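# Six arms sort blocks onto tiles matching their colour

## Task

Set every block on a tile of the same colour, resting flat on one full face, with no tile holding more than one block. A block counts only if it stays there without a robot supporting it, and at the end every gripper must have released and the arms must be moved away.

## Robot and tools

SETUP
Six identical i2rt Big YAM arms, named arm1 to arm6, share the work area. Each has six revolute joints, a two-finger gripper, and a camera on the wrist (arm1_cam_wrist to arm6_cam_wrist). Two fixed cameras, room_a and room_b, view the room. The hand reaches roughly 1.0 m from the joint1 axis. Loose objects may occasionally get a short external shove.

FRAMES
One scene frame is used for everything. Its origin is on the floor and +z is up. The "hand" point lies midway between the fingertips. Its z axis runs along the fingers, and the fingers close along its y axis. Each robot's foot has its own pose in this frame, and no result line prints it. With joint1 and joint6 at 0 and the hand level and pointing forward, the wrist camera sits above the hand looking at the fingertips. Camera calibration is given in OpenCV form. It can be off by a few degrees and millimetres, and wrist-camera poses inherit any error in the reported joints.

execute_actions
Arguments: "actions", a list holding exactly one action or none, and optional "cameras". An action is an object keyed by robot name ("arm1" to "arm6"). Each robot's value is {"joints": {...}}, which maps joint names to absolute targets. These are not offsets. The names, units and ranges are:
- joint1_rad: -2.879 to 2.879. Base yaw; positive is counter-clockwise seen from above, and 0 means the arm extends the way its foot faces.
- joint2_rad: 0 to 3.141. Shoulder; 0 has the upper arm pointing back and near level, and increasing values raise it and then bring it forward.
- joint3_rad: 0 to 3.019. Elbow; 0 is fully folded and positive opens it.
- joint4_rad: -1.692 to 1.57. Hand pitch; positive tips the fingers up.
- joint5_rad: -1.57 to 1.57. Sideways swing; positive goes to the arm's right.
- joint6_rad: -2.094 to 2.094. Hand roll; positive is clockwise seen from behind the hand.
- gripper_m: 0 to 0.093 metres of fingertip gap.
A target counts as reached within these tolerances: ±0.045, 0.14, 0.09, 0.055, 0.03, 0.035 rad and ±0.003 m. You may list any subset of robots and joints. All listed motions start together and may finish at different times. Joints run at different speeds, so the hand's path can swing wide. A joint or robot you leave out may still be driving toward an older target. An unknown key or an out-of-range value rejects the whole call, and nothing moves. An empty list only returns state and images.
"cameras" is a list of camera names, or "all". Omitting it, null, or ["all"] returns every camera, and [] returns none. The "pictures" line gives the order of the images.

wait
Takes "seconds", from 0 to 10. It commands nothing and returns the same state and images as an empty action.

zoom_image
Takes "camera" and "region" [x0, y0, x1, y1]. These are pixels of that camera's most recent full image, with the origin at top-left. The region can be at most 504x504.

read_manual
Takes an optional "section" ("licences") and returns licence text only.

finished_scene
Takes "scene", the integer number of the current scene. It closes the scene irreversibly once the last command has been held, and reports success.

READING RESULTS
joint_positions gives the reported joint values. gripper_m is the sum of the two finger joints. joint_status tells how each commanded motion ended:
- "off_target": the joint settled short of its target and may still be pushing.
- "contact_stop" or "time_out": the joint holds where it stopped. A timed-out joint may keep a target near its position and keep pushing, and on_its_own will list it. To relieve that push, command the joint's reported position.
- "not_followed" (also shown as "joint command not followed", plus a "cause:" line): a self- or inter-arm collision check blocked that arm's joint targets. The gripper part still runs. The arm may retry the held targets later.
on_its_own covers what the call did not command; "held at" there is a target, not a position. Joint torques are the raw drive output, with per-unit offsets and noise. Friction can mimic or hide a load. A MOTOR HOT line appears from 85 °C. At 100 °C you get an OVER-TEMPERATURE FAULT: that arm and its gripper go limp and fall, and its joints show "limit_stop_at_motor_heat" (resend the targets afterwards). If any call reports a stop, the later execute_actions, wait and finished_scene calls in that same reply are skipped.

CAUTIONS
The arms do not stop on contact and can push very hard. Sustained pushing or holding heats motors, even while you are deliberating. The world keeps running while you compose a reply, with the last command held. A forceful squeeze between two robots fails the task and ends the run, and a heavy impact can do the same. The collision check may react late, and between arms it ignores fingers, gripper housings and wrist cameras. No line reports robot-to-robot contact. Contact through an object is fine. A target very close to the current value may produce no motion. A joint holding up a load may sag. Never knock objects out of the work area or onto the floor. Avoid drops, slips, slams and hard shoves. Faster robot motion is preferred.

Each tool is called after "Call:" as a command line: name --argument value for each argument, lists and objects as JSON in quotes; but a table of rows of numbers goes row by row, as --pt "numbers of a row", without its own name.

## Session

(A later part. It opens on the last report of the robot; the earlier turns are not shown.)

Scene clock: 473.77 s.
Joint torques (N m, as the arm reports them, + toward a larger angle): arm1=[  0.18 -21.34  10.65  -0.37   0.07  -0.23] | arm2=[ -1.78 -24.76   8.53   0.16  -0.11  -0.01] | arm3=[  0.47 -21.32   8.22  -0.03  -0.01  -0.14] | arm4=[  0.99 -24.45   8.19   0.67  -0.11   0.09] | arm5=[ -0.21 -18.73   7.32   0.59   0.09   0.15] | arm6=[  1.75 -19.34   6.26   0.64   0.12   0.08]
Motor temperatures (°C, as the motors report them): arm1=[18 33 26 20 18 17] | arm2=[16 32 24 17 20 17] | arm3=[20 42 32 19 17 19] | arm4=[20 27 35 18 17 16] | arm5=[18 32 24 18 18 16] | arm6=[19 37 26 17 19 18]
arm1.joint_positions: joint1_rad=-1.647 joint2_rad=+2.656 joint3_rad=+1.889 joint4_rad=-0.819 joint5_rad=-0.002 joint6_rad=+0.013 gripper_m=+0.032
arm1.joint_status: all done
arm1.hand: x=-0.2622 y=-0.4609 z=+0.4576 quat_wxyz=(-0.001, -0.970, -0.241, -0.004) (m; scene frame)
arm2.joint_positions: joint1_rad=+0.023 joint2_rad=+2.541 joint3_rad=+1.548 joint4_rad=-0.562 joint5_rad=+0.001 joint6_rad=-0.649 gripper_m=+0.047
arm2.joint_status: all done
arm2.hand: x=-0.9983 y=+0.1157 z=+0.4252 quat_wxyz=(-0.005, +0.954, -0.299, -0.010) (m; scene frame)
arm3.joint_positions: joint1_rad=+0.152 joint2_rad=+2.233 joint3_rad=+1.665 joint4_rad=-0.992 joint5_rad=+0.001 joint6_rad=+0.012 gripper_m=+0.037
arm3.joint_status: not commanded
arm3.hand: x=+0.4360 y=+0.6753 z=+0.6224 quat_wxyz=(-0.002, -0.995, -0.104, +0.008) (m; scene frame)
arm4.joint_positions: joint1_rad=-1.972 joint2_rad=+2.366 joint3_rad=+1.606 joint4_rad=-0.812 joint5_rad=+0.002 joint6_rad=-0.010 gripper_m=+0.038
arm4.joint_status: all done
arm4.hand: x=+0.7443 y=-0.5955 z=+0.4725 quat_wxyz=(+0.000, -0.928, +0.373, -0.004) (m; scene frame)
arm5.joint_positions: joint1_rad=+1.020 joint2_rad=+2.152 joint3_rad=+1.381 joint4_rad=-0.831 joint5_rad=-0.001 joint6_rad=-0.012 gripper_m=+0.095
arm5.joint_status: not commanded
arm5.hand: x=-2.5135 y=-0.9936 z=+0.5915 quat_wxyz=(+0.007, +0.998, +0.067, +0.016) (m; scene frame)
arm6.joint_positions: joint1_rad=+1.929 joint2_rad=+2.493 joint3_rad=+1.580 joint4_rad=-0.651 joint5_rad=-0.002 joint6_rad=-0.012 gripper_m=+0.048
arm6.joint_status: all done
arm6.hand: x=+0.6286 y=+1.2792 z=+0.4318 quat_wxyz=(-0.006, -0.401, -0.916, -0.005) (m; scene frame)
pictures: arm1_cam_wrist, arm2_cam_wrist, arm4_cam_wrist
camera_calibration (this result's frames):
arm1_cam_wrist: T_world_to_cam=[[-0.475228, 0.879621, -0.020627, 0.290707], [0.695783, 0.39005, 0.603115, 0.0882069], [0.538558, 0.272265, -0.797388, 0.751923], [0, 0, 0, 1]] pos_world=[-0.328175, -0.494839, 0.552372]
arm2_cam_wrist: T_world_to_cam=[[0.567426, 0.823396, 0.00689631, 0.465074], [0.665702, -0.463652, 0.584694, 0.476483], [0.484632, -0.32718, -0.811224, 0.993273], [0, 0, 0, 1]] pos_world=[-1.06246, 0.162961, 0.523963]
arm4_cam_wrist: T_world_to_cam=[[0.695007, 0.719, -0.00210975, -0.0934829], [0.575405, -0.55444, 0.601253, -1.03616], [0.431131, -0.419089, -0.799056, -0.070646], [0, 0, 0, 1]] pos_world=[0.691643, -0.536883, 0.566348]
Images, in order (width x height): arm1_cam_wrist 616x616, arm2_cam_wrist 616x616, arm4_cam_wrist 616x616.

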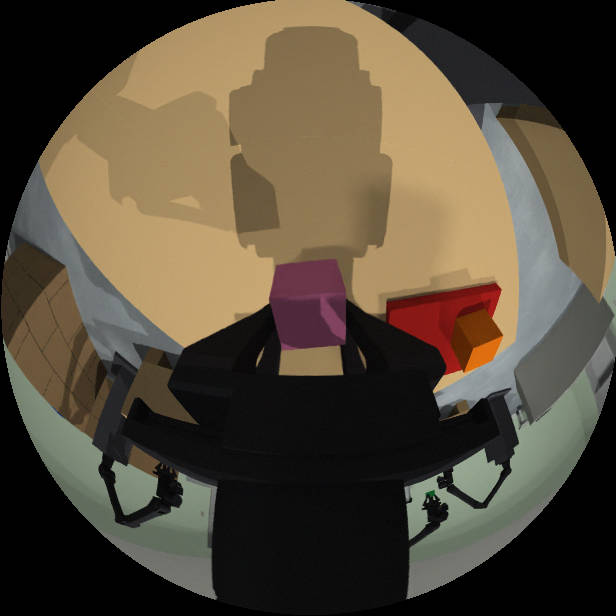

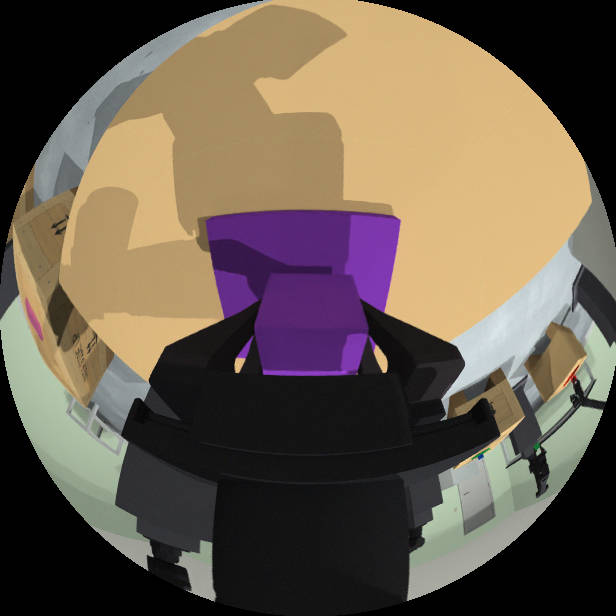

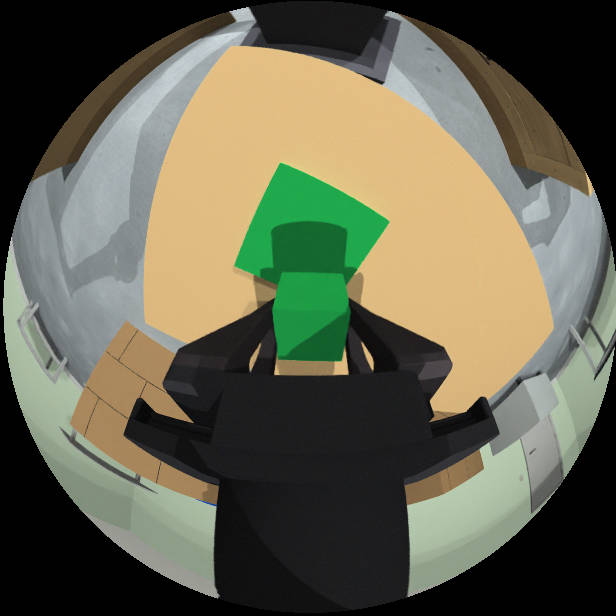

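Call:
execute_actions --actions '[{"arm1":{"joints":{"joint2_rad":2.75,"joint4_rad":-0.735}},"arm4":{"joints":{"joint2_rad":2.485,"joint3_rad":1.68,"joint4_rad":-0.735,"joint6_rad":0.42}},"arm2":{"joints":{"joint2_rad":2.575}},"arm6":{"joints":{"joint2_rad":2.53}}}]' --cameras '["arm2_cam_wrist","arm4_cam_wrist","arm1_cam_wrist","arm6_cam_wrist"]'

Scene clock: 502.00 s.
Joint torques (N m, as the arm reports them, + toward a larger angle): arm1=[ -0.39 -19.88   9.34   0.87   0.06  -0.23] | arm2=[ -1.97 -22.     8.15   0.13  -0.09  -0.01] | arm3=[  0.15 -21.04   8.23  -0.03   0.01  -0.11] | arm4=[  0.86 -26.26   7.52   0.59   0.01   0.09] | arm5=[ -0.17 -18.7    7.32   0.6    0.1    0.15] | arm6=[  1.74 -18.9    6.18   0.64   0.13   0.09]
Motor temperatures (°C, as the motors report them): arm1=[18 34 30 20 18 17] | arm2=[16 32 23 17 20 17] | arm3=[20 43 32 19 17 19] | arm4=[20 28 33 18 17 16] | arm5=[18 32 24 18 18 16] | arm6=[19 36 26 17 19 18]
arm1.joint_positions: joint1_rad=-1.647 joint2_rad=+2.733 joint3_rad=+1.897 joint4_rad=-0.751 joint5_rad=-0.001 joint6_rad=+0.013 gripper_m=+0.032
arm1.joint_status: all done
arm1.hand: x=-0.2527 y=-0.4556 z=+0.4106 quat_wxyz=(+0.000, -0.970, -0.242, -0.005) (m; scene frame)
arm2.joint_positions: joint1_rad=+0.023 joint2_rad=+2.562 joint3_rad=+1.550 joint4_rad=-0.562 joint5_rad=+0.001 joint6_rad=-0.650 gripper_m=+0.047
arm2.joint_status: all done
arm2.hand: x=-0.9962 y=+0.1088 z=+0.4143 quat_wxyz=(+0.002, +0.954, -0.299, -0.005) (m; scene frame)
arm3.joint_positions: joint1_rad=+0.152 joint2_rad=+2.233 joint3_rad=+1.665 joint4_rad=-0.992 joint5_rad=+0.001 joint6_rad=+0.012 gripper_m=+0.037
arm3.joint_status: not commanded
arm3.hand: x=+0.4360 y=+0.6753 z=+0.6224 quat_wxyz=(-0.002, -0.995, -0.104, +0.008) (m; scene frame)
arm4.joint_positions: joint1_rad=-1.972 joint2_rad=+2.487 joint3_rad=+1.662 joint4_rad=-0.745 joint5_rad=+0.001 joint6_rad=+0.408 gripper_m=+0.038
arm4.joint_status: all done
arm4.hand: x=+0.7397 y=-0.5915 z=+0.4148 quat_wxyz=(+0.001, -0.831, +0.557, -0.003) (m; scene frame)
arm5.joint_positions: joint1_rad=+1.020 joint2_rad=+2.152 joint3_rad=+1.381 joint4_rad=-0.831 joint5_rad=-0.001 joint6_rad=-0.012 gripper_m=+0.095
arm5.joint_status: not commanded
arm5.hand: x=-2.5135 y=-0.9936 z=+0.5915 quat_wxyz=(+0.007, +0.998, +0.067, +0.016) (m; scene frame)
arm6.joint_positions: joint1_rad=+1.929 joint2_rad=+2.505 joint3_rad=+1.580 joint4_rad=-0.651 joint5_rad=-0.002 joint6_rad=-0.012 gripper_m=+0.048
arm6.joint_status: all done
arm6.hand: x=+0.6257 y=+1.2826 z=+0.4250 quat_wxyz=(-0.001, -0.401, -0.916, -0.008) (m; scene frame)
pictures: arm1_cam_wrist, arm2_cam_wrist, arm4_cam_wrist, arm6_cam_wrist
camera_calibration (this result's frames):
arm1_cam_wrist: T_world_to_cam=[[-0.475565, 0.879456, -0.0198635, 0.289164], [0.695448, 0.389698, 0.603728, 0.107354], [0.538693, 0.273298, -0.796943, 0.708193], [0, 0, 0, 1]] pos_world=[-0.318641, -0.48969, 0.50532]
arm2_cam_wrist: T_world_to_cam=[[0.56662, 0.823969, -0.00423159, 0.47339], [0.662805, -0.452729, 0.596428, 0.469331], [0.489522, -0.340753, -0.802655, 0.983903], [0, 0, 0, 1]] pos_world=[-1.06095, 0.157689, 0.511816]
arm4_cam_wrist: T_world_to_cam=[[0.926782, 0.375598, -0.000905283, -0.468366], [0.301375, -0.742197, 0.598596, -0.903863], [0.224159, -0.555041, -0.801051, -0.0396035], [0, 0, 0, 1]] pos_world=[0.715353, -0.516908, 0.5089]
arm6_cam_wrist: T_world_to_cam=[[-0.731963, -0.681304, -0.00739745, 1.331], [-0.553783, 0.588565, 0.588995, -0.651028], [-0.396931, 0.435219, -0.808103, 0.156216], [0, 0, 0, 1]] pos_world=[0.675721, 1.222, 0.519536]
Images, in order (width x height): arm1_cam_wrist 616x616, arm2_cam_wrist 616x616, arm4_cam_wrist 616x616, arm6_cam_wrist 616x616.

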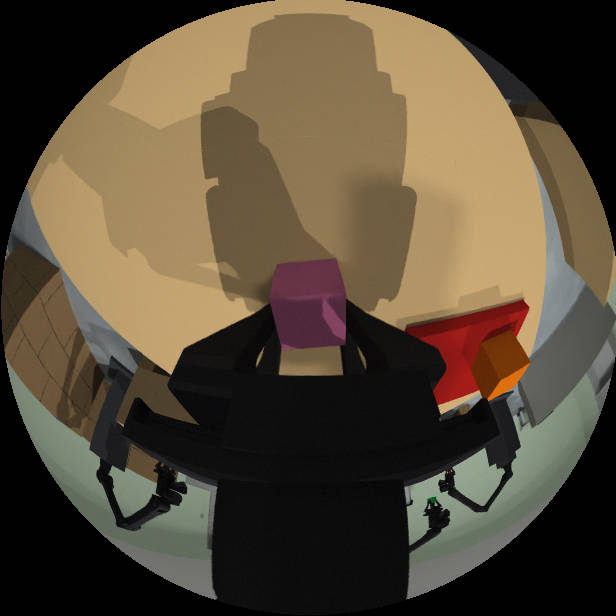

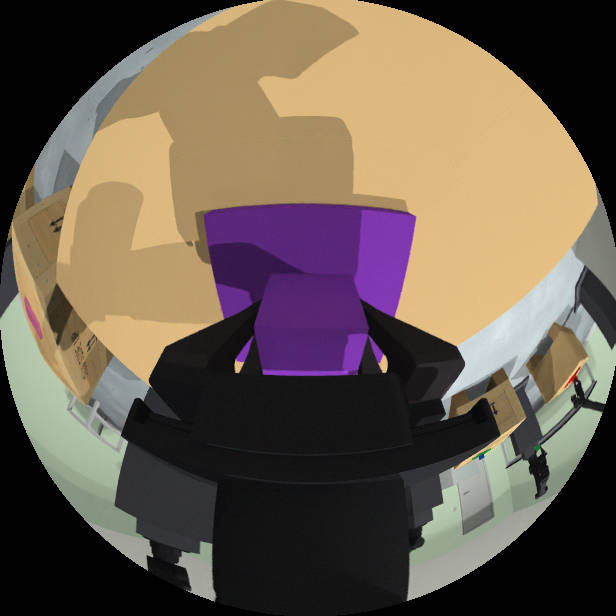

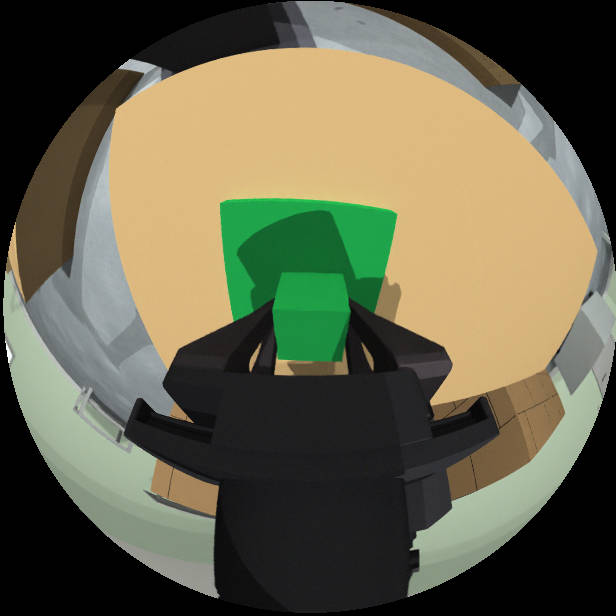

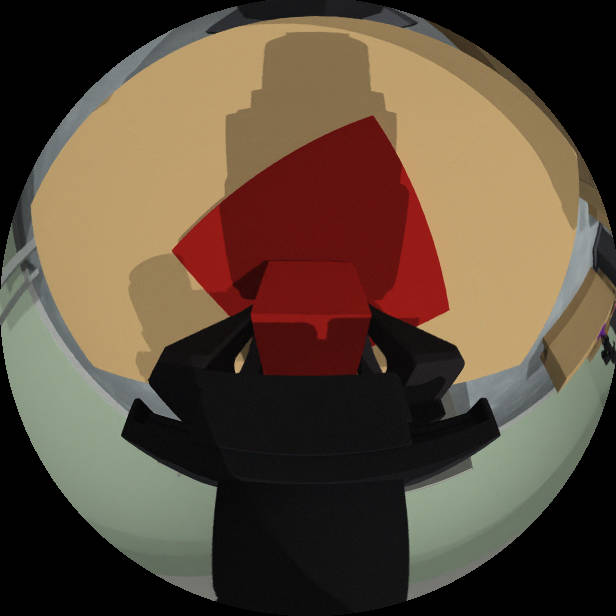

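Call:
execute_actions --actions '[{"arm1":{"joints":{"joint2_rad":2.77}},"arm4":{"joints":{"joint2_rad":2.52}},"arm2":{"joints":{"gripper_m":0.093}},"arm6":{"joints":{"joint2_rad":2.543}}}]' --cameras '[]'

Scene clock: 517.47 s.
Joint torques (N m, as the arm reports them, + toward a larger angle): arm1=[ -0.4  -18.21   9.41   0.83   0.06  -0.23] | arm2=[ -1.57 -22.25   8.11   0.2   -0.09   0.  ] | arm3=[  0.69 -21.09   8.27   0.01  -0.02  -0.13] | arm4=[  0.95 -23.22   7.45   0.58   0.03   0.11] | arm5=[ -0.19 -18.72   7.31   0.6    0.1    0.15] | arm6=[  1.73 -18.65   6.06   0.58   0.12   0.08]
Motor temperatures (°C, as the motors report them): arm1=[18 34 30 20 18 17] | arm2=[16 32 23 17 20 17] | arm3=[20 44 32 19 17 19] | arm4=[20 28 32 18 17 16] | arm5=[18 33 24 18 18 16] | arm6=[19 36 26 17 19 18]
arm1.joint_positions: joint1_rad=-1.647 joint2_rad=+2.734 joint3_rad=+1.897 joint4_rad=-0.751 joint5_rad=-0.001 joint6_rad=+0.013 gripper_m=+0.032
arm1.joint_status: all done
arm1.hand: x=-0.2525 y=-0.4555 z=+0.4103 quat_wxyz=(+0.000, -0.970, -0.242, -0.005) (m; scene frame)
arm2.joint_positions: joint1_rad=+0.023 joint2_rad=+2.566 joint3_rad=+1.550 joint4_rad=-0.562 joint5_rad=+0.001 joint6_rad=-0.650 gripper_m=+0.093
arm2.joint_status: all done
arm2.hand: x=-0.9957 y=+0.1070 z=+0.4117 quat_wxyz=(+0.004, +0.954, -0.299, -0.003) (m; scene frame)
arm3.joint_positions: joint1_rad=+0.152 joint2_rad=+2.233 joint3_rad=+1.665 joint4_rad=-0.992 joint5_rad=+0.001 joint6_rad=+0.012 gripper_m=+0.037
arm3.joint_status: not commanded
arm3.hand: x=+0.4360 y=+0.6753 z=+0.6224 quat_wxyz=(-0.002, -0.995, -0.104, +0.008) (m; scene frame)
arm4.joint_positions: joint1_rad=-1.972 joint2_rad=+2.489 joint3_rad=+1.662 joint4_rad=-0.745 joint5_rad=+0.000 joint6_rad=+0.409 gripper_m=+0.038
arm4.joint_status: all done
arm4.hand: x=+0.7402 y=-0.5922 z=+0.4134 quat_wxyz=(+0.000, -0.830, +0.557, -0.004) (m; scene frame)
arm5.joint_positions: joint1_rad=+1.020 joint2_rad=+2.152 joint3_rad=+1.381 joint4_rad=-0.831 joint5_rad=-0.001 joint6_rad=-0.012 gripper_m=+0.095
arm5.joint_status: not commanded
arm5.hand: x=-2.5135 y=-0.9936 z=+0.5915 quat_wxyz=(+0.007, +0.998, +0.067, +0.016) (m; scene frame)
arm6.joint_positions: joint1_rad=+1.929 joint2_rad=+2.517 joint3_rad=+1.580 joint4_rad=-0.649 joint5_rad=-0.002 joint6_rad=-0.012 gripper_m=+0.048
arm6.joint_status: all done
arm6.hand: x=+0.6229 y=+1.2858 z=+0.4182 quat_wxyz=(+0.004, -0.401, -0.916, -0.010) (m; scene frame)
pictures: none
No camera images: the call's "cameras" was empty. Leave "cameras" out to get every camera's image.

Call:
execute_actions --actions '[{"arm1":{"joints":{"joint2_rad":2.787}},"arm4":{"joints":{"joint2_rad":2.537}},"arm2":{"joints":{"joint2_rad":2.3,"joint3_rad":1.5,"joint4_rad":-0.77}},"arm6":{"joints":{"gripper_m":0.093}}}]' --cameras '["arm2_cam_wrist"]'

Scene clock: 523.77 s.
Joint torques (N m, as the arm reports them, + toward a larger angle): arm1=[ -0.42 -16.87   9.4    0.84   0.05  -0.23] | arm2=[ -1.63 -23.13   8.73  -0.16  -0.09   0.  ] | arm3=[  0.34 -21.35   8.28   0.01  -0.02  -0.12] | arm4=[  0.93 -21.72   7.46   0.58   0.03   0.1 ] | arm5=[ -0.17 -18.71   7.32   0.59   0.09   0.15] | arm6=[  1.68 -18.68   6.06   0.56   0.11   0.08]
Motor temperatures (°C, as the motors report them): arm1=[18 34 30 20 18 17] | arm2=[16 32 23 17 20 17] | arm3=[20 44 32 19 17 19] | arm4=[20 28 32 18 17 16] | arm5=[18 33 24 18 18 16] | arm6=[19 36 26 17 19 18]
arm1.joint_positions: joint1_rad=-1.647 joint2_rad=+2.734 joint3_rad=+1.897 joint4_rad=-0.751 joint5_rad=-0.001 joint6_rad=+0.013 gripper_m=+0.032
arm1.joint_status: all done
arm1.hand: x=-0.2522 y=-0.4554 z=+0.4099 quat_wxyz=(+0.000, -0.970, -0.242, -0.005) (m; scene frame)
arm2.joint_positions: joint1_rad=+0.023 joint2_rad=+2.302 joint3_rad=+1.490 joint4_rad=-0.764 joint5_rad=+0.001 joint6_rad=-0.650 gripper_m=+0.093
arm2.joint_status: all done
arm2.hand: x=-0.9975 y=+0.1175 z=+0.5469 quat_wxyz=(+0.003, +0.954, -0.299, -0.004) (m; scene frame)
arm3.joint_positions: joint1_rad=+0.152 joint2_rad=+2.233 joint3_rad=+1.665 joint4_rad=-0.992 joint5_rad=+0.001 joint6_rad=+0.012 gripper_m=+0.037
arm3.joint_status: not commanded
arm3.hand: x=+0.4360 y=+0.6753 z=+0.6224 quat_wxyz=(-0.002, -0.995, -0.104, +0.008) (m; scene frame)
arm4.joint_positions: joint1_rad=-1.972 joint2_rad=+2.490 joint3_rad=+1.662 joint4_rad=-0.745 joint5_rad=+0.000 joint6_rad=+0.409 gripper_m=+0.038
arm4.joint_status: all done
arm4.hand: x=+0.7404 y=-0.5923 z=+0.4130 quat_wxyz=(+0.000, -0.830, +0.557, -0.005) (m; scene frame)
arm5.joint_positions: joint1_rad=+1.020 joint2_rad=+2.152 joint3_rad=+1.381 joint4_rad=-0.831 joint5_rad=-0.001 joint6_rad=-0.012 gripper_m=+0.095
arm5.joint_status: not commanded
arm5.hand: x=-2.5135 y=-0.9936 z=+0.5915 quat_wxyz=(+0.007, +0.998, +0.067, +0.016) (m; scene frame)
arm6.joint_positions: joint1_rad=+1.929 joint2_rad=+2.517 joint3_rad=+1.580 joint4_rad=-0.649 joint5_rad=-0.002 joint6_rad=-0.012 gripper_m=+0.093
arm6.joint_status: all done
arm6.hand: x=+0.6229 y=+1.2858 z=+0.4182 quat_wxyz=(+0.004, -0.401, -0.916, -0.010) (m; scene frame)
pictures: arm2_cam_wrist
camera_calibration (this result's frames):
arm2_cam_wrist: T_world_to_cam=[[0.56629, 0.824188, -0.0053904, 0.467774], [0.662636, -0.451381, 0.597636, 0.394018], [0.490132, -0.342007, -0.801749, 1.09417], [0, 0, 0, 1]] pos_world=[-1.06227, 0.166533, 0.644293]
Images, in order (width x height): arm2_cam_wrist 616x616.

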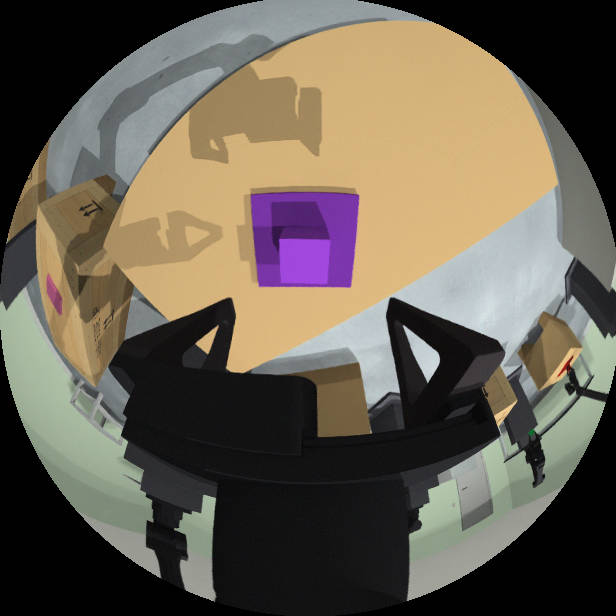

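Call:
execute_actions --actions '[{"arm1":{"joints":{"joint2_rad":2.74,"gripper_m":0.093}},"arm4":{"joints":{"joint2_rad":2.495,"gripper_m":0.093}},"arm2":{"joints":{"joint1_rad":-0.7,"joint6_rad":0}},"arm6":{"joints":{"joint2_rad":2.17,"joint3_rad":1.5,"joint4_rad":-0.9}}}]' --cameras '["arm6_cam_wrist"]'

Call:
execute_actions --actions '[{"arm1":{"joints":{"joint2_rad":2.36,"joint3_rad":1.75,"joint4_rad":-0.96}},"arm4":{"joints":{"joint2_rad":2.15,"joint3_rad":1.62,"joint4_rad":-1.04}},"arm6":{"joints":{"joint1_rad":0.5,"joint2_rad":1.2,"joint3_rad":1.0,"joint4_rad":-1.2}}}]' --cameras '["arm1_cam_wrist","arm4_cam_wrist"]'

Scene clock: 536.30 s.
Joint torques (N m, as the arm reports them, + toward a larger angle): arm1=[ -0.45 -20.73   9.38   0.83   0.05  -0.23] | arm2=[ -1.44 -22.96   8.65  -0.06  -0.06   0.25] | arm3=[  0.27 -20.91   8.28  -0.01  -0.01  -0.12] | arm4=[  0.99 -25.69   7.5    0.53   0.02   0.1 ] | arm5=[ -0.18 -18.74   7.32   0.6    0.09   0.15] | arm6=[  1.67 -17.62   7.21  -0.4    0.12   0.09]
Motor temperatures (°C, as the motors report them): arm1=[18 34 30 20 18 17] | arm2=[16 32 23 17 20 17] | arm3=[20 44 33 19 17 19] | arm4=[20 28 32 18 17 16] | arm5=[18 33 24 18 18 16] | arm6=[19 36 26 17 19 18]
arm1.joint_positions: joint1_rad=-1.647 joint2_rad=+2.734 joint3_rad=+1.897 joint4_rad=-0.751 joint5_rad=-0.001 joint6_rad=+0.013 gripper_m=+0.093
arm1.joint_status: all done
arm1.hand: x=-0.2522 y=-0.4554 z=+0.4099 quat_wxyz=(+0.000, -0.970, -0.242, -0.005) (m; scene frame)
arm2.joint_positions: joint1_rad=-0.705 joint2_rad=+2.302 joint3_rad=+1.490 joint4_rad=-0.764 joint5_rad=+0.001 joint6_rad=-0.011 gripper_m=+0.093
arm2.joint_status: all done
arm2.hand: x=-0.5798 y=+0.0960 z=+0.5419 quat_wxyz=(+0.006, +0.551, -0.834, -0.002) (m; scene frame)
arm3.joint_positions: joint1_rad=+0.152 joint2_rad=+2.233 joint3_rad=+1.665 joint4_rad=-0.992 joint5_rad=+0.001 joint6_rad=+0.012 gripper_m=+0.037
arm3.joint_status: not commanded
arm3.hand: x=+0.4360 y=+0.6753 z=+0.6224 quat_wxyz=(-0.002, -0.995, -0.104, +0.008) (m; scene frame)
arm4.joint_positions: joint1_rad=-1.972 joint2_rad=+2.490 joint3_rad=+1.662 joint4_rad=-0.745 joint5_rad=+0.000 joint6_rad=+0.409 gripper_m=+0.093
arm4.joint_status: all done
arm4.hand: x=+0.7404 y=-0.5923 z=+0.4130 quat_wxyz=(+0.000, -0.830, +0.557, -0.005) (m; scene frame)
arm5.joint_positions: joint1_rad=+1.020 joint2_rad=+2.152 joint3_rad=+1.381 joint4_rad=-0.831 joint5_rad=-0.001 joint6_rad=-0.012 gripper_m=+0.095
arm5.joint_status: not commanded
arm5.hand: x=-2.5135 y=-0.9936 z=+0.5915 quat_wxyz=(+0.007, +0.998, +0.067, +0.016) (m; scene frame)
arm6.joint_positions: joint1_rad=+1.929 joint2_rad=+2.146 joint3_rad=+1.495 joint4_rad=-0.886 joint5_rad=-0.002 joint6_rad=-0.012 gripper_m=+0.093
arm6.joint_status: all done
arm6.hand: x=+0.6249 y=+1.2799 z=+0.6089 quat_wxyz=(-0.018, -0.401, -0.916, +0.000) (m; scene frame)
pictures: arm6_cam_wrist
camera_calibration (this result's frames):
arm6_cam_wrist: T_world_to_cam=[[-0.732376, -0.680867, -0.0067862, 1.3293], [-0.567901, 0.605304, 0.55776, -0.751778], [-0.375653, 0.412344, -0.829975, 0.334989], [0, 0, 0, 1]] pos_world=[0.672452, 1.222, 0.706365]
Images, in order (width x height): arm6_cam_wrist 616x616.

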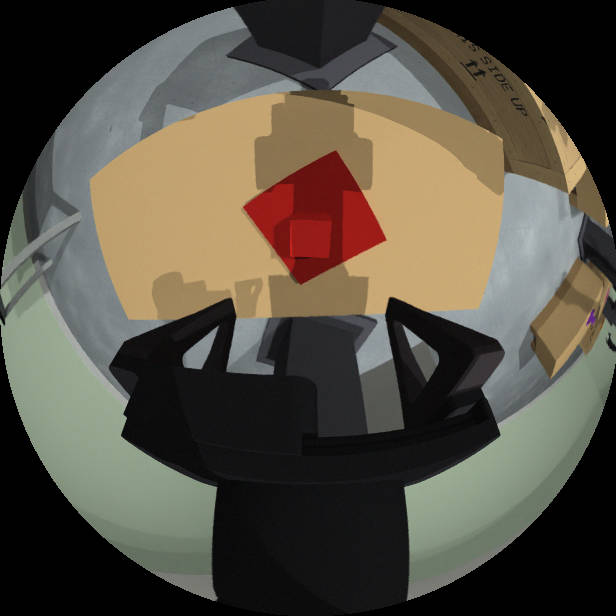

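Scene clock: 538.00 s.
Joint torques (N m, as the arm reports them, + toward a larger angle): arm1=[ -0.41 -17.29   8.8   -0.45   0.05  -0.23] | arm2=[ -1.58 -23.     8.59  -0.09  -0.05   0.25] | arm3=[  0.43 -21.2    8.21   0.02   0.01  -0.11] | arm4=[  0.94 -23.74   8.07  -0.16   0.03   0.1 ] | arm5=[ -0.19 -18.72   7.32   0.59   0.1    0.15] | arm6=[ 2.04 -7.35  8.18 -0.09  0.06  0.06]
Motor temperatures (°C, as the motors report them): arm1=[18 34 30 20 18 17] | arm2=[16 32 23 17 20 17] | arm3=[20 44 33 19 17 19] | arm4=[20 28 32 18 17 16] | arm5=[18 33 24 18 18 16] | arm6=[19 35 26 17 19 18]
arm1.joint_positions: joint1_rad=-1.647 joint2_rad=+2.330 joint3_rad=+1.744 joint4_rad=-0.944 joint5_rad=-0.001 joint6_rad=+0.013 gripper_m=+0.093
arm1.joint_status: all done
arm1.hand: x=-0.2619 y=-0.4602 z=+0.6230 quat_wxyz=(-0.008, -0.970, -0.241, +0.023) (m; scene frame)
arm2.joint_positions: joint1_rad=-0.705 joint2_rad=+2.302 joint3_rad=+1.490 joint4_rad=-0.764 joint5_rad=+0.001 joint6_rad=-0.011 gripper_m=+0.093
arm2.joint_status: not commanded
arm2.hand: x=-0.5798 y=+0.0960 z=+0.5419 quat_wxyz=(+0.006, +0.551, -0.835, -0.002) (m; scene frame)
arm3.joint_positions: joint1_rad=+0.152 joint2_rad=+2.233 joint3_rad=+1.665 joint4_rad=-0.992 joint5_rad=+0.001 joint6_rad=+0.012 gripper_m=+0.037
arm3.joint_status: not commanded
arm3.hand: x=+0.4360 y=+0.6753 z=+0.6224 quat_wxyz=(-0.002, -0.995, -0.104, +0.008) (m; scene frame)
arm4.joint_positions: joint1_rad=-1.972 joint2_rad=+2.147 joint3_rad=+1.614 joint4_rad=-1.027 joint5_rad=+0.000 joint6_rad=+0.409 gripper_m=+0.093
arm4.joint_status: all done
arm4.hand: x=+0.7428 y=-0.5951 z=+0.6053 quat_wxyz=(+0.001, -0.830, +0.557, +0.002) (m; scene frame)
arm5.joint_positions: joint1_rad=+1.020 joint2_rad=+2.152 joint3_rad=+1.381 joint4_rad=-0.831 joint5_rad=-0.001 joint6_rad=-0.012 gripper_m=+0.095
arm5.joint_status: not commanded
arm5.hand: x=-2.5135 y=-0.9936 z=+0.5915 quat_wxyz=(+0.007, +0.998, +0.067, +0.016) (m; scene frame)
arm6.joint_positions: joint1_rad=+0.502 joint2_rad=+1.193 joint3_rad=+1.008 joint4_rad=-1.185 joint5_rad=+0.000 joint6_rad=-0.010 gripper_m=+0.093
arm6.joint_status: all done
arm6.hand: x=-0.0135 y=+1.4372 z=+0.8670 quat_wxyz=(-0.040, -0.899, -0.427, +0.085) (m; scene frame)
pictures: arm1_cam_wrist, arm4_cam_wrist
camera_calibration (this result's frames):
arm1_cam_wrist: T_world_to_cam=[[-0.476479, 0.878956, -0.0201195, 0.29272], [0.724823, 0.40567, 0.556834, 0.0315573], [0.497594, 0.250737, -0.83038, 0.883381], [0, 0, 0, 1]] pos_world=[-0.322964, -0.491586, 0.721859]
arm4_cam_wrist: T_world_to_cam=[[0.927182, 0.374573, -0.00539393, -0.467917], [0.305081, -0.746655, 0.591128, -1.02231], [0.217393, -0.549728, -0.80656, 0.121858], [0, 0, 0, 1]] pos_world=[0.719239, -0.521053, 0.700076]
Images, in order (width x height): arm1_cam_wrist 616x616, arm4_cam_wrist 616x616.

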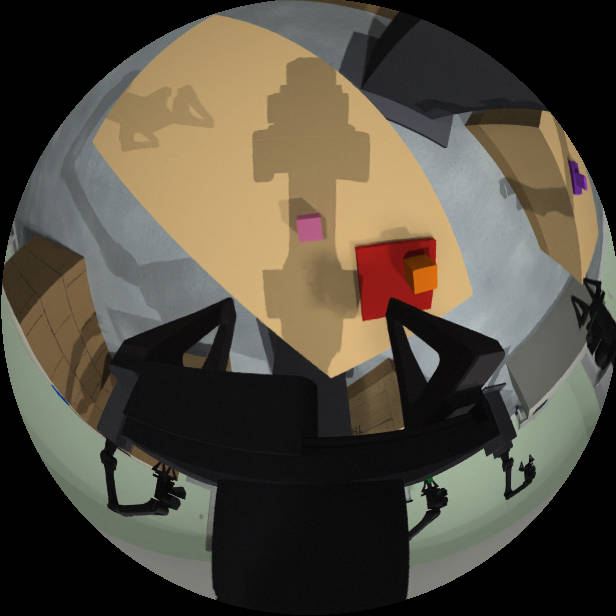

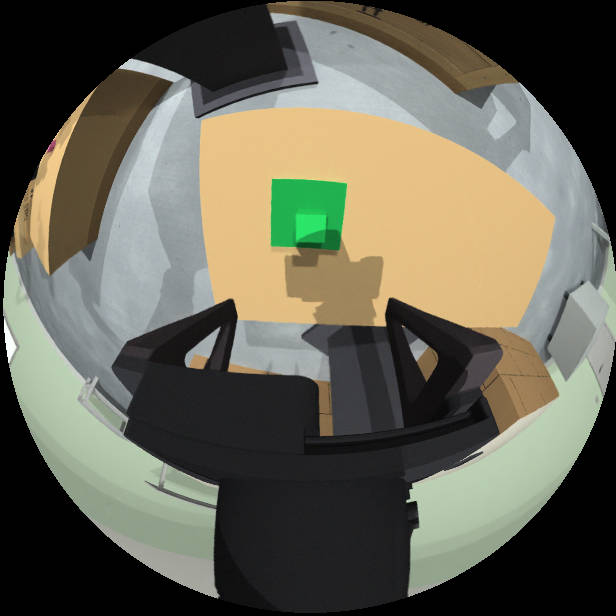

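Call:
execute_actions --actions '[{"arm1":{"joints":{"joint1_rad":1.895,"joint2_rad":2.2,"joint3_rad":1.45,"joint4_rad":-0.81}},"arm4":{"joints":{"joint1_rad":-1.0,"joint2_rad":1.3,"joint3_rad":1.2,"joint4_rad":-1.4}},"arm2":{"joints":{"joint1_rad":-1.555,"joint2_rad":2.2,"joint3_rad":1.32,"joint4_rad":-0.68}}}]' --cameras '["arm1_cam_wrist","arm2_cam_wrist"]'

Scene clock: 556.50 s.
Joint torques (N m, as the arm reports them, + toward a larger angle): arm1=[ -1.13 -19.47   5.87   0.38   0.08  -0.22] | arm2=[ -1.07 -21.55   6.44   0.19  -0.03   0.21] | arm3=[  0.67 -21.22   8.21  -0.03   0.    -0.12] | arm4=[  0.61 -11.22   9.05  -0.07   0.12   0.09] | arm5=[ -0.19 -18.74   7.31   0.59   0.09   0.15] | arm6=[ 2.09 -7.31  8.18 -0.09  0.06  0.07]
Motor temperatures (°C, as the motors report them): arm1=[18 34 29 20 18 17] | arm2=[16 32 23 17 20 17] | arm3=[20 45 33 19 17 19] | arm4=[20 28 33 18 17 16] | arm5=[18 33 25 18 18 16] | arm6=[19 31 28 17 19 18]
arm1.joint_positions: joint1_rad=+1.907 joint2_rad=+2.216 joint3_rad=+1.462 joint4_rad=-0.815 joint5_rad=-0.001 joint6_rad=+0.012 gripper_m=+0.093
arm1.joint_status: all done
arm1.hand: x=+0.6735 y=+0.3173 z=+0.5973 quat_wxyz=(+0.003, +0.436, -0.900, +0.000) (m; scene frame)
arm2.joint_positions: joint1_rad=-1.569 joint2_rad=+2.203 joint3_rad=+1.327 joint4_rad=-0.681 joint5_rad=+0.001 joint6_rad=-0.009 gripper_m=+0.093
arm2.joint_status: all done
arm2.hand: x=-0.2916 y=-0.2832 z=+0.5507 quat_wxyz=(-0.001, +0.150, -0.989, -0.002) (m; scene frame)
arm3.joint_positions: joint1_rad=+0.152 joint2_rad=+2.233 joint3_rad=+1.665 joint4_rad=-0.992 joint5_rad=+0.001 joint6_rad=+0.012 gripper_m=+0.037
arm3.joint_status: not commanded
arm3.hand: x=+0.4360 y=+0.6753 z=+0.6224 quat_wxyz=(-0.002, -0.995, -0.104, +0.008) (m; scene frame)
arm4.joint_positions: joint1_rad=-1.002 joint2_rad=+1.293 joint3_rad=+1.197 joint4_rad=-1.386 joint5_rad=-0.002 joint6_rad=+0.410 gripper_m=+0.093
arm4.joint_status: all done
arm4.hand: x=+0.8048 y=-1.1002 z=+0.8683 quat_wxyz=(-0.016, -0.993, +0.107, +0.038) (m; scene frame)
arm5.joint_positions: joint1_rad=+1.020 joint2_rad=+2.152 joint3_rad=+1.381 joint4_rad=-0.831 joint5_rad=-0.001 joint6_rad=-0.012 gripper_m=+0.095
arm5.joint_status: not commanded
arm5.hand: x=-2.5135 y=-0.9936 z=+0.5915 quat_wxyz=(+0.007, +0.998, +0.067, +0.016) (m; scene frame)
arm6.joint_positions: joint1_rad=+0.502 joint2_rad=+1.193 joint3_rad=+1.008 joint4_rad=-1.185 joint5_rad=+0.000 joint6_rad=-0.010 gripper_m=+0.093
arm6.joint_status: not commanded
arm6.hand: x=-0.0135 y=+1.4372 z=+0.8670 quat_wxyz=(-0.040, -0.899, -0.427, +0.085) (m; scene frame)
pictures: arm1_cam_wrist, arm2_cam_wrist
camera_calibration (this result's frames):
arm1_cam_wrist: T_world_to_cam=[[0.788818, -0.614317, -0.0195305, -0.324202], [-0.481554, -0.637464, 0.601453, 0.169371], [-0.381932, -0.465032, -0.79867, 1.00219], [0, 0, 0, 1]] pos_world=[0.720068, 0.374857, 0.692222]
arm2_cam_wrist: T_world_to_cam=[[0.301228, -0.953552, -0.000335316, -0.185198], [-0.762372, -0.241045, 0.600571, -0.614459], [-0.572757, -0.180653, -0.799571, 0.348731], [0, 0, 0, 1]] pos_world=[-0.212922, -0.261709, 0.647799]
Images, in order (width x height): arm1_cam_wrist 616x616, arm2_cam_wrist 616x616.

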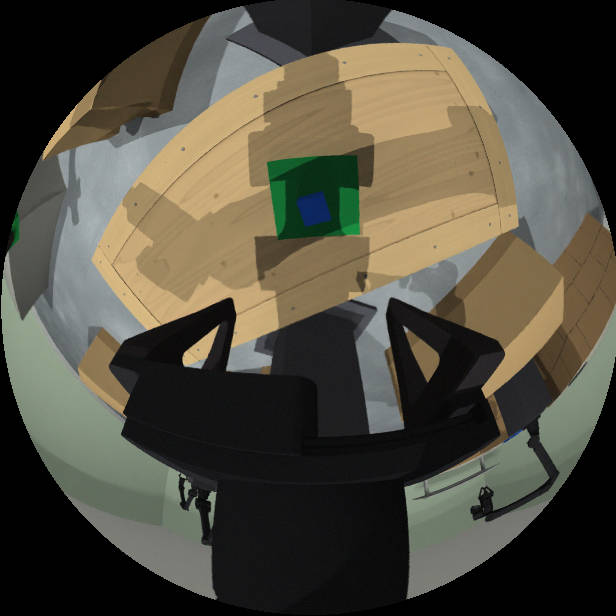

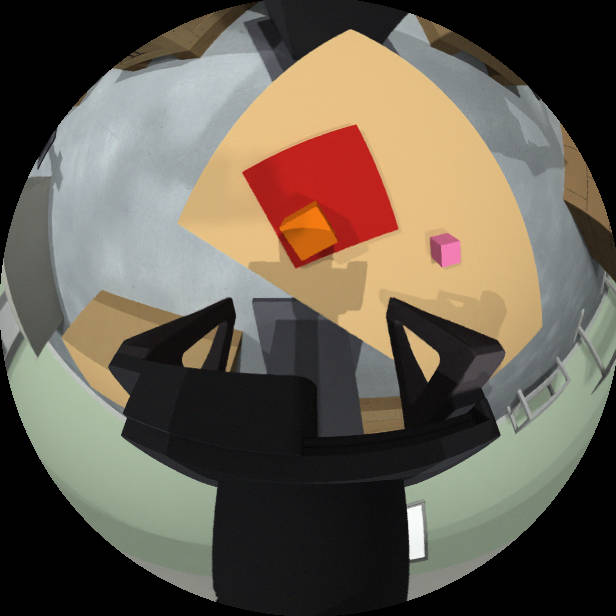

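Call:
zoom_image --camera "arm1_cam_wrist" --region '[260, 145, 370, 255]'

Call:
zoom_image --camera "arm2_cam_wrist" --region '[260, 180, 480, 290]'

Region (260, 145, 370, 255) of arm1_cam_wrist's 616x616 image, scaled by 4.582, with more detail than that image has.

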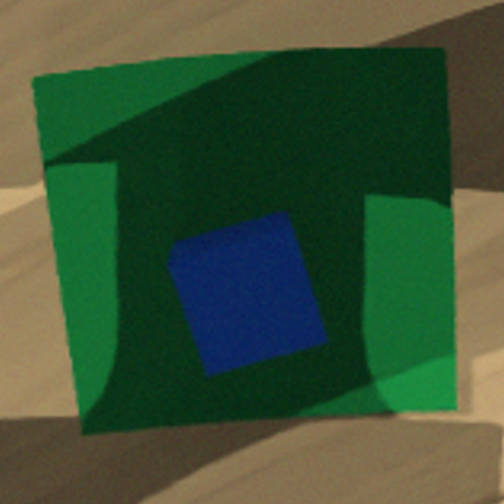

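Region (260, 180, 480, 290) of arm2_cam_wrist's 616x616 image, scaled by 2.291, with more detail than that image has.

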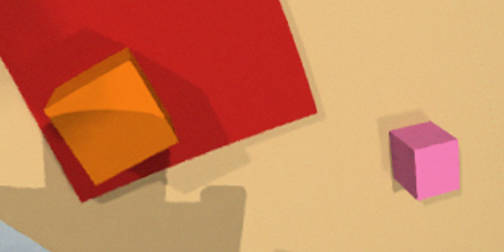

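Call:
execute_actions --actions '[{"arm1":{"joints":{"joint1_rad":1.882,"joint2_rad":2.485,"joint3_rad":1.575,"joint4_rad":-0.622,"joint6_rad":-0.32}},"arm2":{"joints":{"joint2_rad":2.477,"joint3_rad":1.457,"joint4_rad":-0.50,"joint6_rad":-0.53}}}]' --cameras '["arm1_cam_wrist","arm2_cam_wrist"]'

Scene clock: 582.50 s.
Joint torques (N m, as the arm reports them, + toward a larger angle): arm1=[ -1.24 -19.63   6.76   0.86   0.04  -0.24] | arm2=[ -0.92 -23.83   7.17   0.46  -0.06   0.01] | arm3=[  0.36 -21.31   8.29   0.01  -0.01  -0.12] | arm4=[  0.68 -11.     9.04  -0.08   0.12   0.09] | arm5=[ -0.18 -18.72   7.32   0.6    0.09   0.15] | arm6=[ 2.13 -7.42  8.17 -0.08  0.07  0.07]
Motor temperatures (°C, as the motors report them): arm1=[18 35 27 20 18 17] | arm2=[16 32 22 17 20 17] | arm3=[20 45 33 19 17 19] | arm4=[20 25 34 18 17 16] | arm5=[18 33 25 18 18 16] | arm6=[19 29 29 17 19 18]
arm1.joint_positions: joint1_rad=+1.893 joint2_rad=+2.494 joint3_rad=+1.564 joint4_rad=-0.635 joint5_rad=-0.001 joint6_rad=-0.305 gripper_m=+0.093
arm1.joint_status: all done
arm1.hand: x=+0.6868 y=+0.3207 z=+0.4648 quat_wxyz=(+0.001, +0.566, -0.824, -0.001) (m; scene frame)
arm2.joint_positions: joint1_rad=-1.569 joint2_rad=+2.492 joint3_rad=+1.443 joint4_rad=-0.507 joint5_rad=+0.001 joint6_rad=-0.519 gripper_m=+0.093
arm2.joint_status: all done
arm2.hand: x=-0.2836 y=-0.2803 z=+0.4225 quat_wxyz=(-0.002, +0.395, -0.919, -0.002) (m; scene frame)
arm3.joint_positions: joint1_rad=+0.152 joint2_rad=+2.233 joint3_rad=+1.665 joint4_rad=-0.992 joint5_rad=+0.001 joint6_rad=+0.012 gripper_m=+0.037
arm3.joint_status: not commanded
arm3.hand: x=+0.4360 y=+0.6753 z=+0.6224 quat_wxyz=(-0.002, -0.995, -0.104, +0.008) (m; scene frame)
arm4.joint_positions: joint1_rad=-1.002 joint2_rad=+1.293 joint3_rad=+1.197 joint4_rad=-1.386 joint5_rad=-0.002 joint6_rad=+0.410 gripper_m=+0.093
arm4.joint_status: not commanded
arm4.hand: x=+0.8048 y=-1.1002 z=+0.8683 quat_wxyz=(-0.016, -0.993, +0.107, +0.038) (m; scene frame)
arm5.joint_positions: joint1_rad=+1.020 joint2_rad=+2.152 joint3_rad=+1.381 joint4_rad=-0.831 joint5_rad=-0.001 joint6_rad=-0.012 gripper_m=+0.095
arm5.joint_status: not commanded
arm5.hand: x=-2.5135 y=-0.9936 z=+0.5915 quat_wxyz=(+0.007, +0.998, +0.067, +0.016) (m; scene frame)
arm6.joint_positions: joint1_rad=+0.502 joint2_rad=+1.193 joint3_rad=+1.008 joint4_rad=-1.185 joint5_rad=+0.000 joint6_rad=-0.010 gripper_m=+0.093
arm6.joint_status: not commanded
arm6.hand: x=-0.0135 y=+1.4372 z=+0.8670 quat_wxyz=(-0.040, -0.899, -0.427, +0.085) (m; scene frame)
pictures: arm1_cam_wrist, arm2_cam_wrist
camera_calibration (this result's frames):
arm1_cam_wrist: T_world_to_cam=[[0.93617, -0.350978, -0.0200015, -0.520652], [-0.270213, -0.754806, 0.597706, 0.151837], [-0.224879, -0.55415, -0.801466, 0.825077], [0, 0, 0, 1]] pos_world=[0.713989, 0.389086, 0.560104]
arm2_cam_wrist: T_world_to_cam=[[0.728413, -0.685136, 0.00156941, 0.0107384], [-0.549333, -0.58266, 0.59895, -0.565274], [-0.409448, -0.437145, -0.800785, 0.226291], [0, 0, 0, 1]] pos_world=[-0.225692, -0.223084, 0.519764]
Images, in order (width x height): arm1_cam_wrist 616x616, arm2_cam_wrist 616x616.

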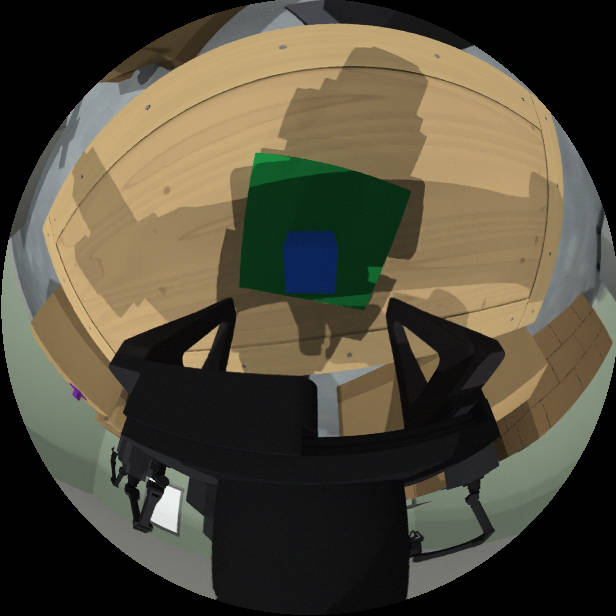

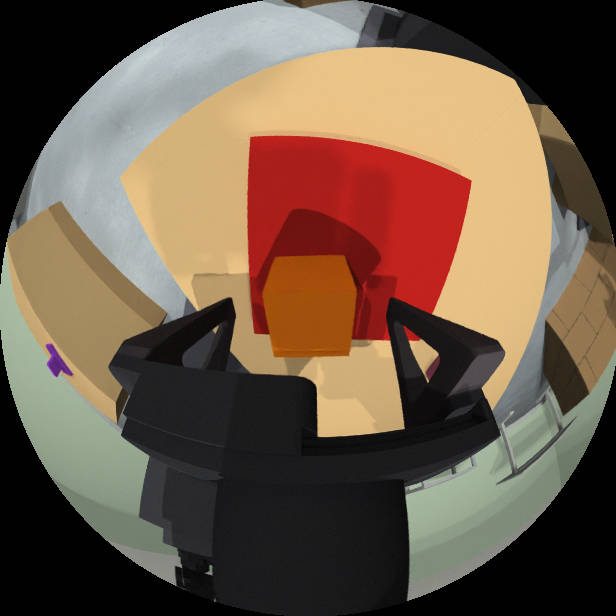

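Call:
execute_actions --actions '[{"arm1":{"joints":{"joint2_rad":2.61,"joint3_rad":1.655,"joint4_rad":-0.592}},"arm2":{"joints":{"gripper_m":0.02}}}]' --cameras '["arm1_cam_wrist"]'

Scene clock: 598.90 s.
Joint torques (N m, as the arm reports them, + toward a larger angle): arm1=[ -1.04 -18.25   7.46   0.67   0.04  -0.25] | arm2=[ -0.97 -23.88   7.2    0.4   -0.08   0.01] | arm3=[  0.32 -20.93   8.3    0.03  -0.01  -0.13] | arm4=[  0.69 -10.98   9.04  -0.07   0.12   0.09] | arm5=[ -0.18 -18.7    7.31   0.59   0.1    0.15] | arm6=[ 1.94 -7.4   8.16 -0.1   0.06  0.07]
Motor temperatures (°C, as the motors report them): arm1=[18 35 27 20 18 17] | arm2=[16 32 22 17 20 17] | arm3=[20 46 33 19 17 19] | arm4=[20 25 35 18 17 16] | arm5=[18 34 25 18 18 16] | arm6=[19 28 29 17 19 18]
arm1.joint_positions: joint1_rad=+1.893 joint2_rad=+2.591 joint3_rad=+1.633 joint4_rad=-0.604 joint5_rad=-0.001 joint6_rad=-0.306 gripper_m=+0.093
arm1.joint_status: all done
arm1.hand: x=+0.6913 y=+0.3264 z=+0.4245 quat_wxyz=(+0.000, +0.567, -0.824, -0.001) (m; scene frame)
arm2.joint_positions: joint1_rad=-1.569 joint2_rad=+2.492 joint3_rad=+1.443 joint4_rad=-0.507 joint5_rad=+0.001 joint6_rad=-0.519 gripper_m=+0.041
arm2.joint_status: gripper_m off_target (ended at +0.041, target +0.020)
arm2.hand: x=-0.2836 y=-0.2803 z=+0.4225 quat_wxyz=(-0.002, +0.395, -0.919, -0.002) (m; scene frame)
arm3.joint_positions: joint1_rad=+0.152 joint2_rad=+2.233 joint3_rad=+1.665 joint4_rad=-0.992 joint5_rad=+0.001 joint6_rad=+0.012 gripper_m=+0.037
arm3.joint_status: not commanded
arm3.hand: x=+0.4360 y=+0.6753 z=+0.6224 quat_wxyz=(-0.002, -0.995, -0.104, +0.008) (m; scene frame)
arm4.joint_positions: joint1_rad=-1.002 joint2_rad=+1.293 joint3_rad=+1.197 joint4_rad=-1.386 joint5_rad=-0.002 joint6_rad=+0.410 gripper_m=+0.093
arm4.joint_status: not commanded
arm4.hand: x=+0.8048 y=-1.1002 z=+0.8683 quat_wxyz=(-0.016, -0.993, +0.107, +0.038) (m; scene frame)
arm5.joint_positions: joint1_rad=+1.020 joint2_rad=+2.152 joint3_rad=+1.381 joint4_rad=-0.831 joint5_rad=-0.001 joint6_rad=-0.012 gripper_m=+0.095
arm5.joint_status: not commanded
arm5.hand: x=-2.5135 y=-0.9936 z=+0.5915 quat_wxyz=(+0.007, +0.998, +0.067, +0.016) (m; scene frame)
arm6.joint_positions: joint1_rad=+0.502 joint2_rad=+1.193 joint3_rad=+1.008 joint4_rad=-1.185 joint5_rad=+0.000 joint6_rad=-0.010 gripper_m=+0.093
arm6.joint_status: not commanded
arm6.hand: x=-0.0135 y=+1.4372 z=+0.8670 quat_wxyz=(-0.040, -0.899, -0.427, +0.085) (m; scene frame)
pictures: arm1_cam_wrist
camera_calibration (this result's frames):
arm1_cam_wrist: T_world_to_cam=[[0.936348, -0.350567, -0.0188249, -0.524412], [-0.271344, -0.756689, 0.594806, 0.184072], [-0.222764, -0.551838, -0.803649, 0.795666], [0, 0, 0, 1]] pos_world=[0.718225, 0.394522, 0.520077]
Images, in order (width x height): arm1_cam_wrist 616x616.

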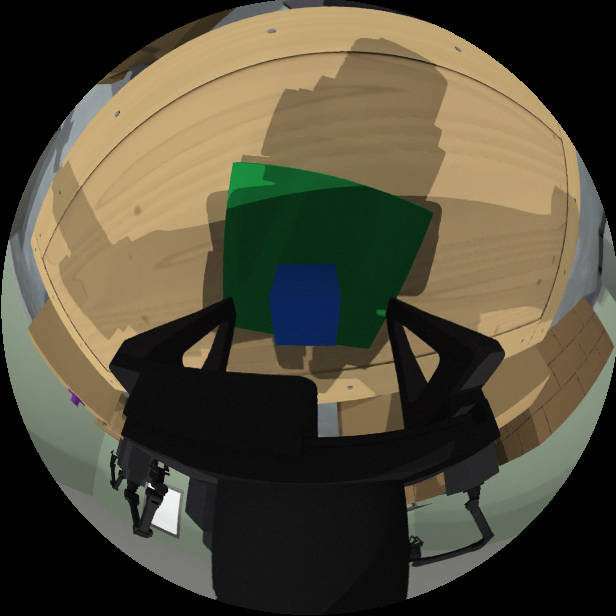

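Call:
execute_actions --actions '[{"arm1":{"joints":{"joint2_rad":2.643,"joint4_rad":-0.575}},"arm2":{"joints":{"joint2_rad":2.2,"joint3_rad":1.42,"joint4_rad":-0.79}}}]' --cameras '["arm1_cam_wrist"]'

Scene clock: 607.33 s.
Joint torques (N m, as the arm reports them, + toward a larger angle): arm1=[ -0.97 -16.38   7.21   0.83  -0.05  -0.24] | arm2=[ -1.18 -22.02   8.42  -0.18  -0.09  -0.01] | arm3=[  0.29 -21.37   8.26   0.02   0.    -0.12] | arm4=[  0.74 -10.94   9.01  -0.09   0.12   0.08] | arm5=[ -0.2  -18.73   7.32   0.59   0.09   0.15] | arm6=[ 2.07 -7.34  8.19 -0.07  0.07  0.07]
Motor temperatures (°C, as the motors report them): arm1=[18 35 28 20 18 17] | arm2=[16 32 22 17 20 17] | arm3=[20 46 33 19 17 19] | arm4=[20 25 35 18 17 16] | arm5=[18 34 25 18 18 16] | arm6=[19 28 29 17 19 18]
arm1.joint_positions: joint1_rad=+1.893 joint2_rad=+2.607 joint3_rad=+1.633 joint4_rad=-0.591 joint5_rad=+0.001 joint6_rad=-0.307 gripper_m=+0.093
arm1.joint_status: all done
arm1.hand: x=+0.6895 y=+0.3233 z=+0.4155 quat_wxyz=(+0.001, +0.567, -0.824, +0.000) (m; scene frame)
arm2.joint_positions: joint1_rad=-1.569 joint2_rad=+2.205 joint3_rad=+1.413 joint4_rad=-0.784 joint5_rad=+0.001 joint6_rad=-0.519 gripper_m=+0.041
arm2.joint_status: all done
arm2.hand: x=-0.2728 y=-0.2776 z=+0.5711 quat_wxyz=(+0.008, +0.395, -0.919, -0.003) (m; scene frame)
arm3.joint_positions: joint1_rad=+0.152 joint2_rad=+2.233 joint3_rad=+1.665 joint4_rad=-0.992 joint5_rad=+0.001 joint6_rad=+0.012 gripper_m=+0.037
arm3.joint_status: not commanded
arm3.hand: x=+0.4360 y=+0.6753 z=+0.6224 quat_wxyz=(-0.002, -0.995, -0.104, +0.008) (m; scene frame)
arm4.joint_positions: joint1_rad=-1.002 joint2_rad=+1.293 joint3_rad=+1.197 joint4_rad=-1.386 joint5_rad=-0.002 joint6_rad=+0.410 gripper_m=+0.093
arm4.joint_status: not commanded
arm4.hand: x=+0.8048 y=-1.1002 z=+0.8683 quat_wxyz=(-0.016, -0.993, +0.107, +0.038) (m; scene frame)
arm5.joint_positions: joint1_rad=+1.020 joint2_rad=+2.152 joint3_rad=+1.381 joint4_rad=-0.831 joint5_rad=-0.001 joint6_rad=-0.012 gripper_m=+0.095
arm5.joint_status: not commanded
arm5.hand: x=-2.5135 y=-0.9936 z=+0.5915 quat_wxyz=(+0.007, +0.998, +0.067, +0.016) (m; scene frame)
arm6.joint_positions: joint1_rad=+0.502 joint2_rad=+1.193 joint3_rad=+1.008 joint4_rad=-1.185 joint5_rad=+0.000 joint6_rad=-0.010 gripper_m=+0.093
arm6.joint_status: not commanded
arm6.hand: x=-0.0135 y=+1.4372 z=+0.8670 quat_wxyz=(-0.040, -0.899, -0.427, +0.085) (m; scene frame)
pictures: arm1_cam_wrist
camera_calibration (this result's frames):
arm1_cam_wrist: T_world_to_cam=[[0.936476, -0.350273, -0.017951, -0.524542], [-0.270812, -0.75466, 0.597619, 0.184364], [-0.222876, -0.554794, -0.801579, 0.786471], [0, 0, 0, 1]] pos_world=[0.716434, 0.391729, 0.510824]
Images, in order (width x height): arm1_cam_wrist 616x616.

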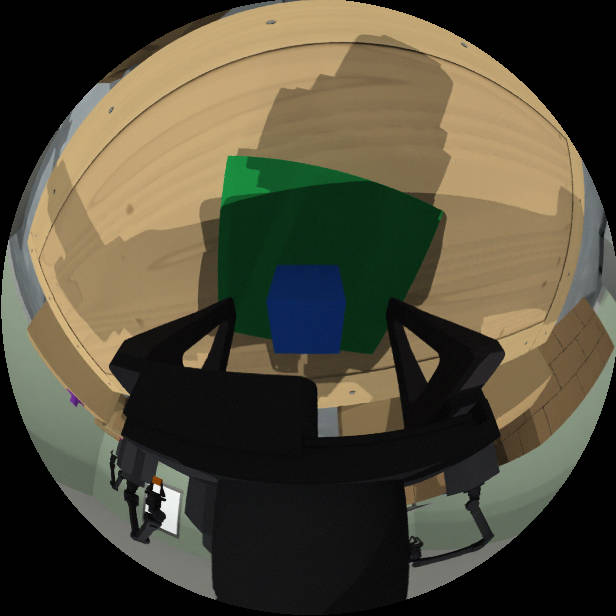

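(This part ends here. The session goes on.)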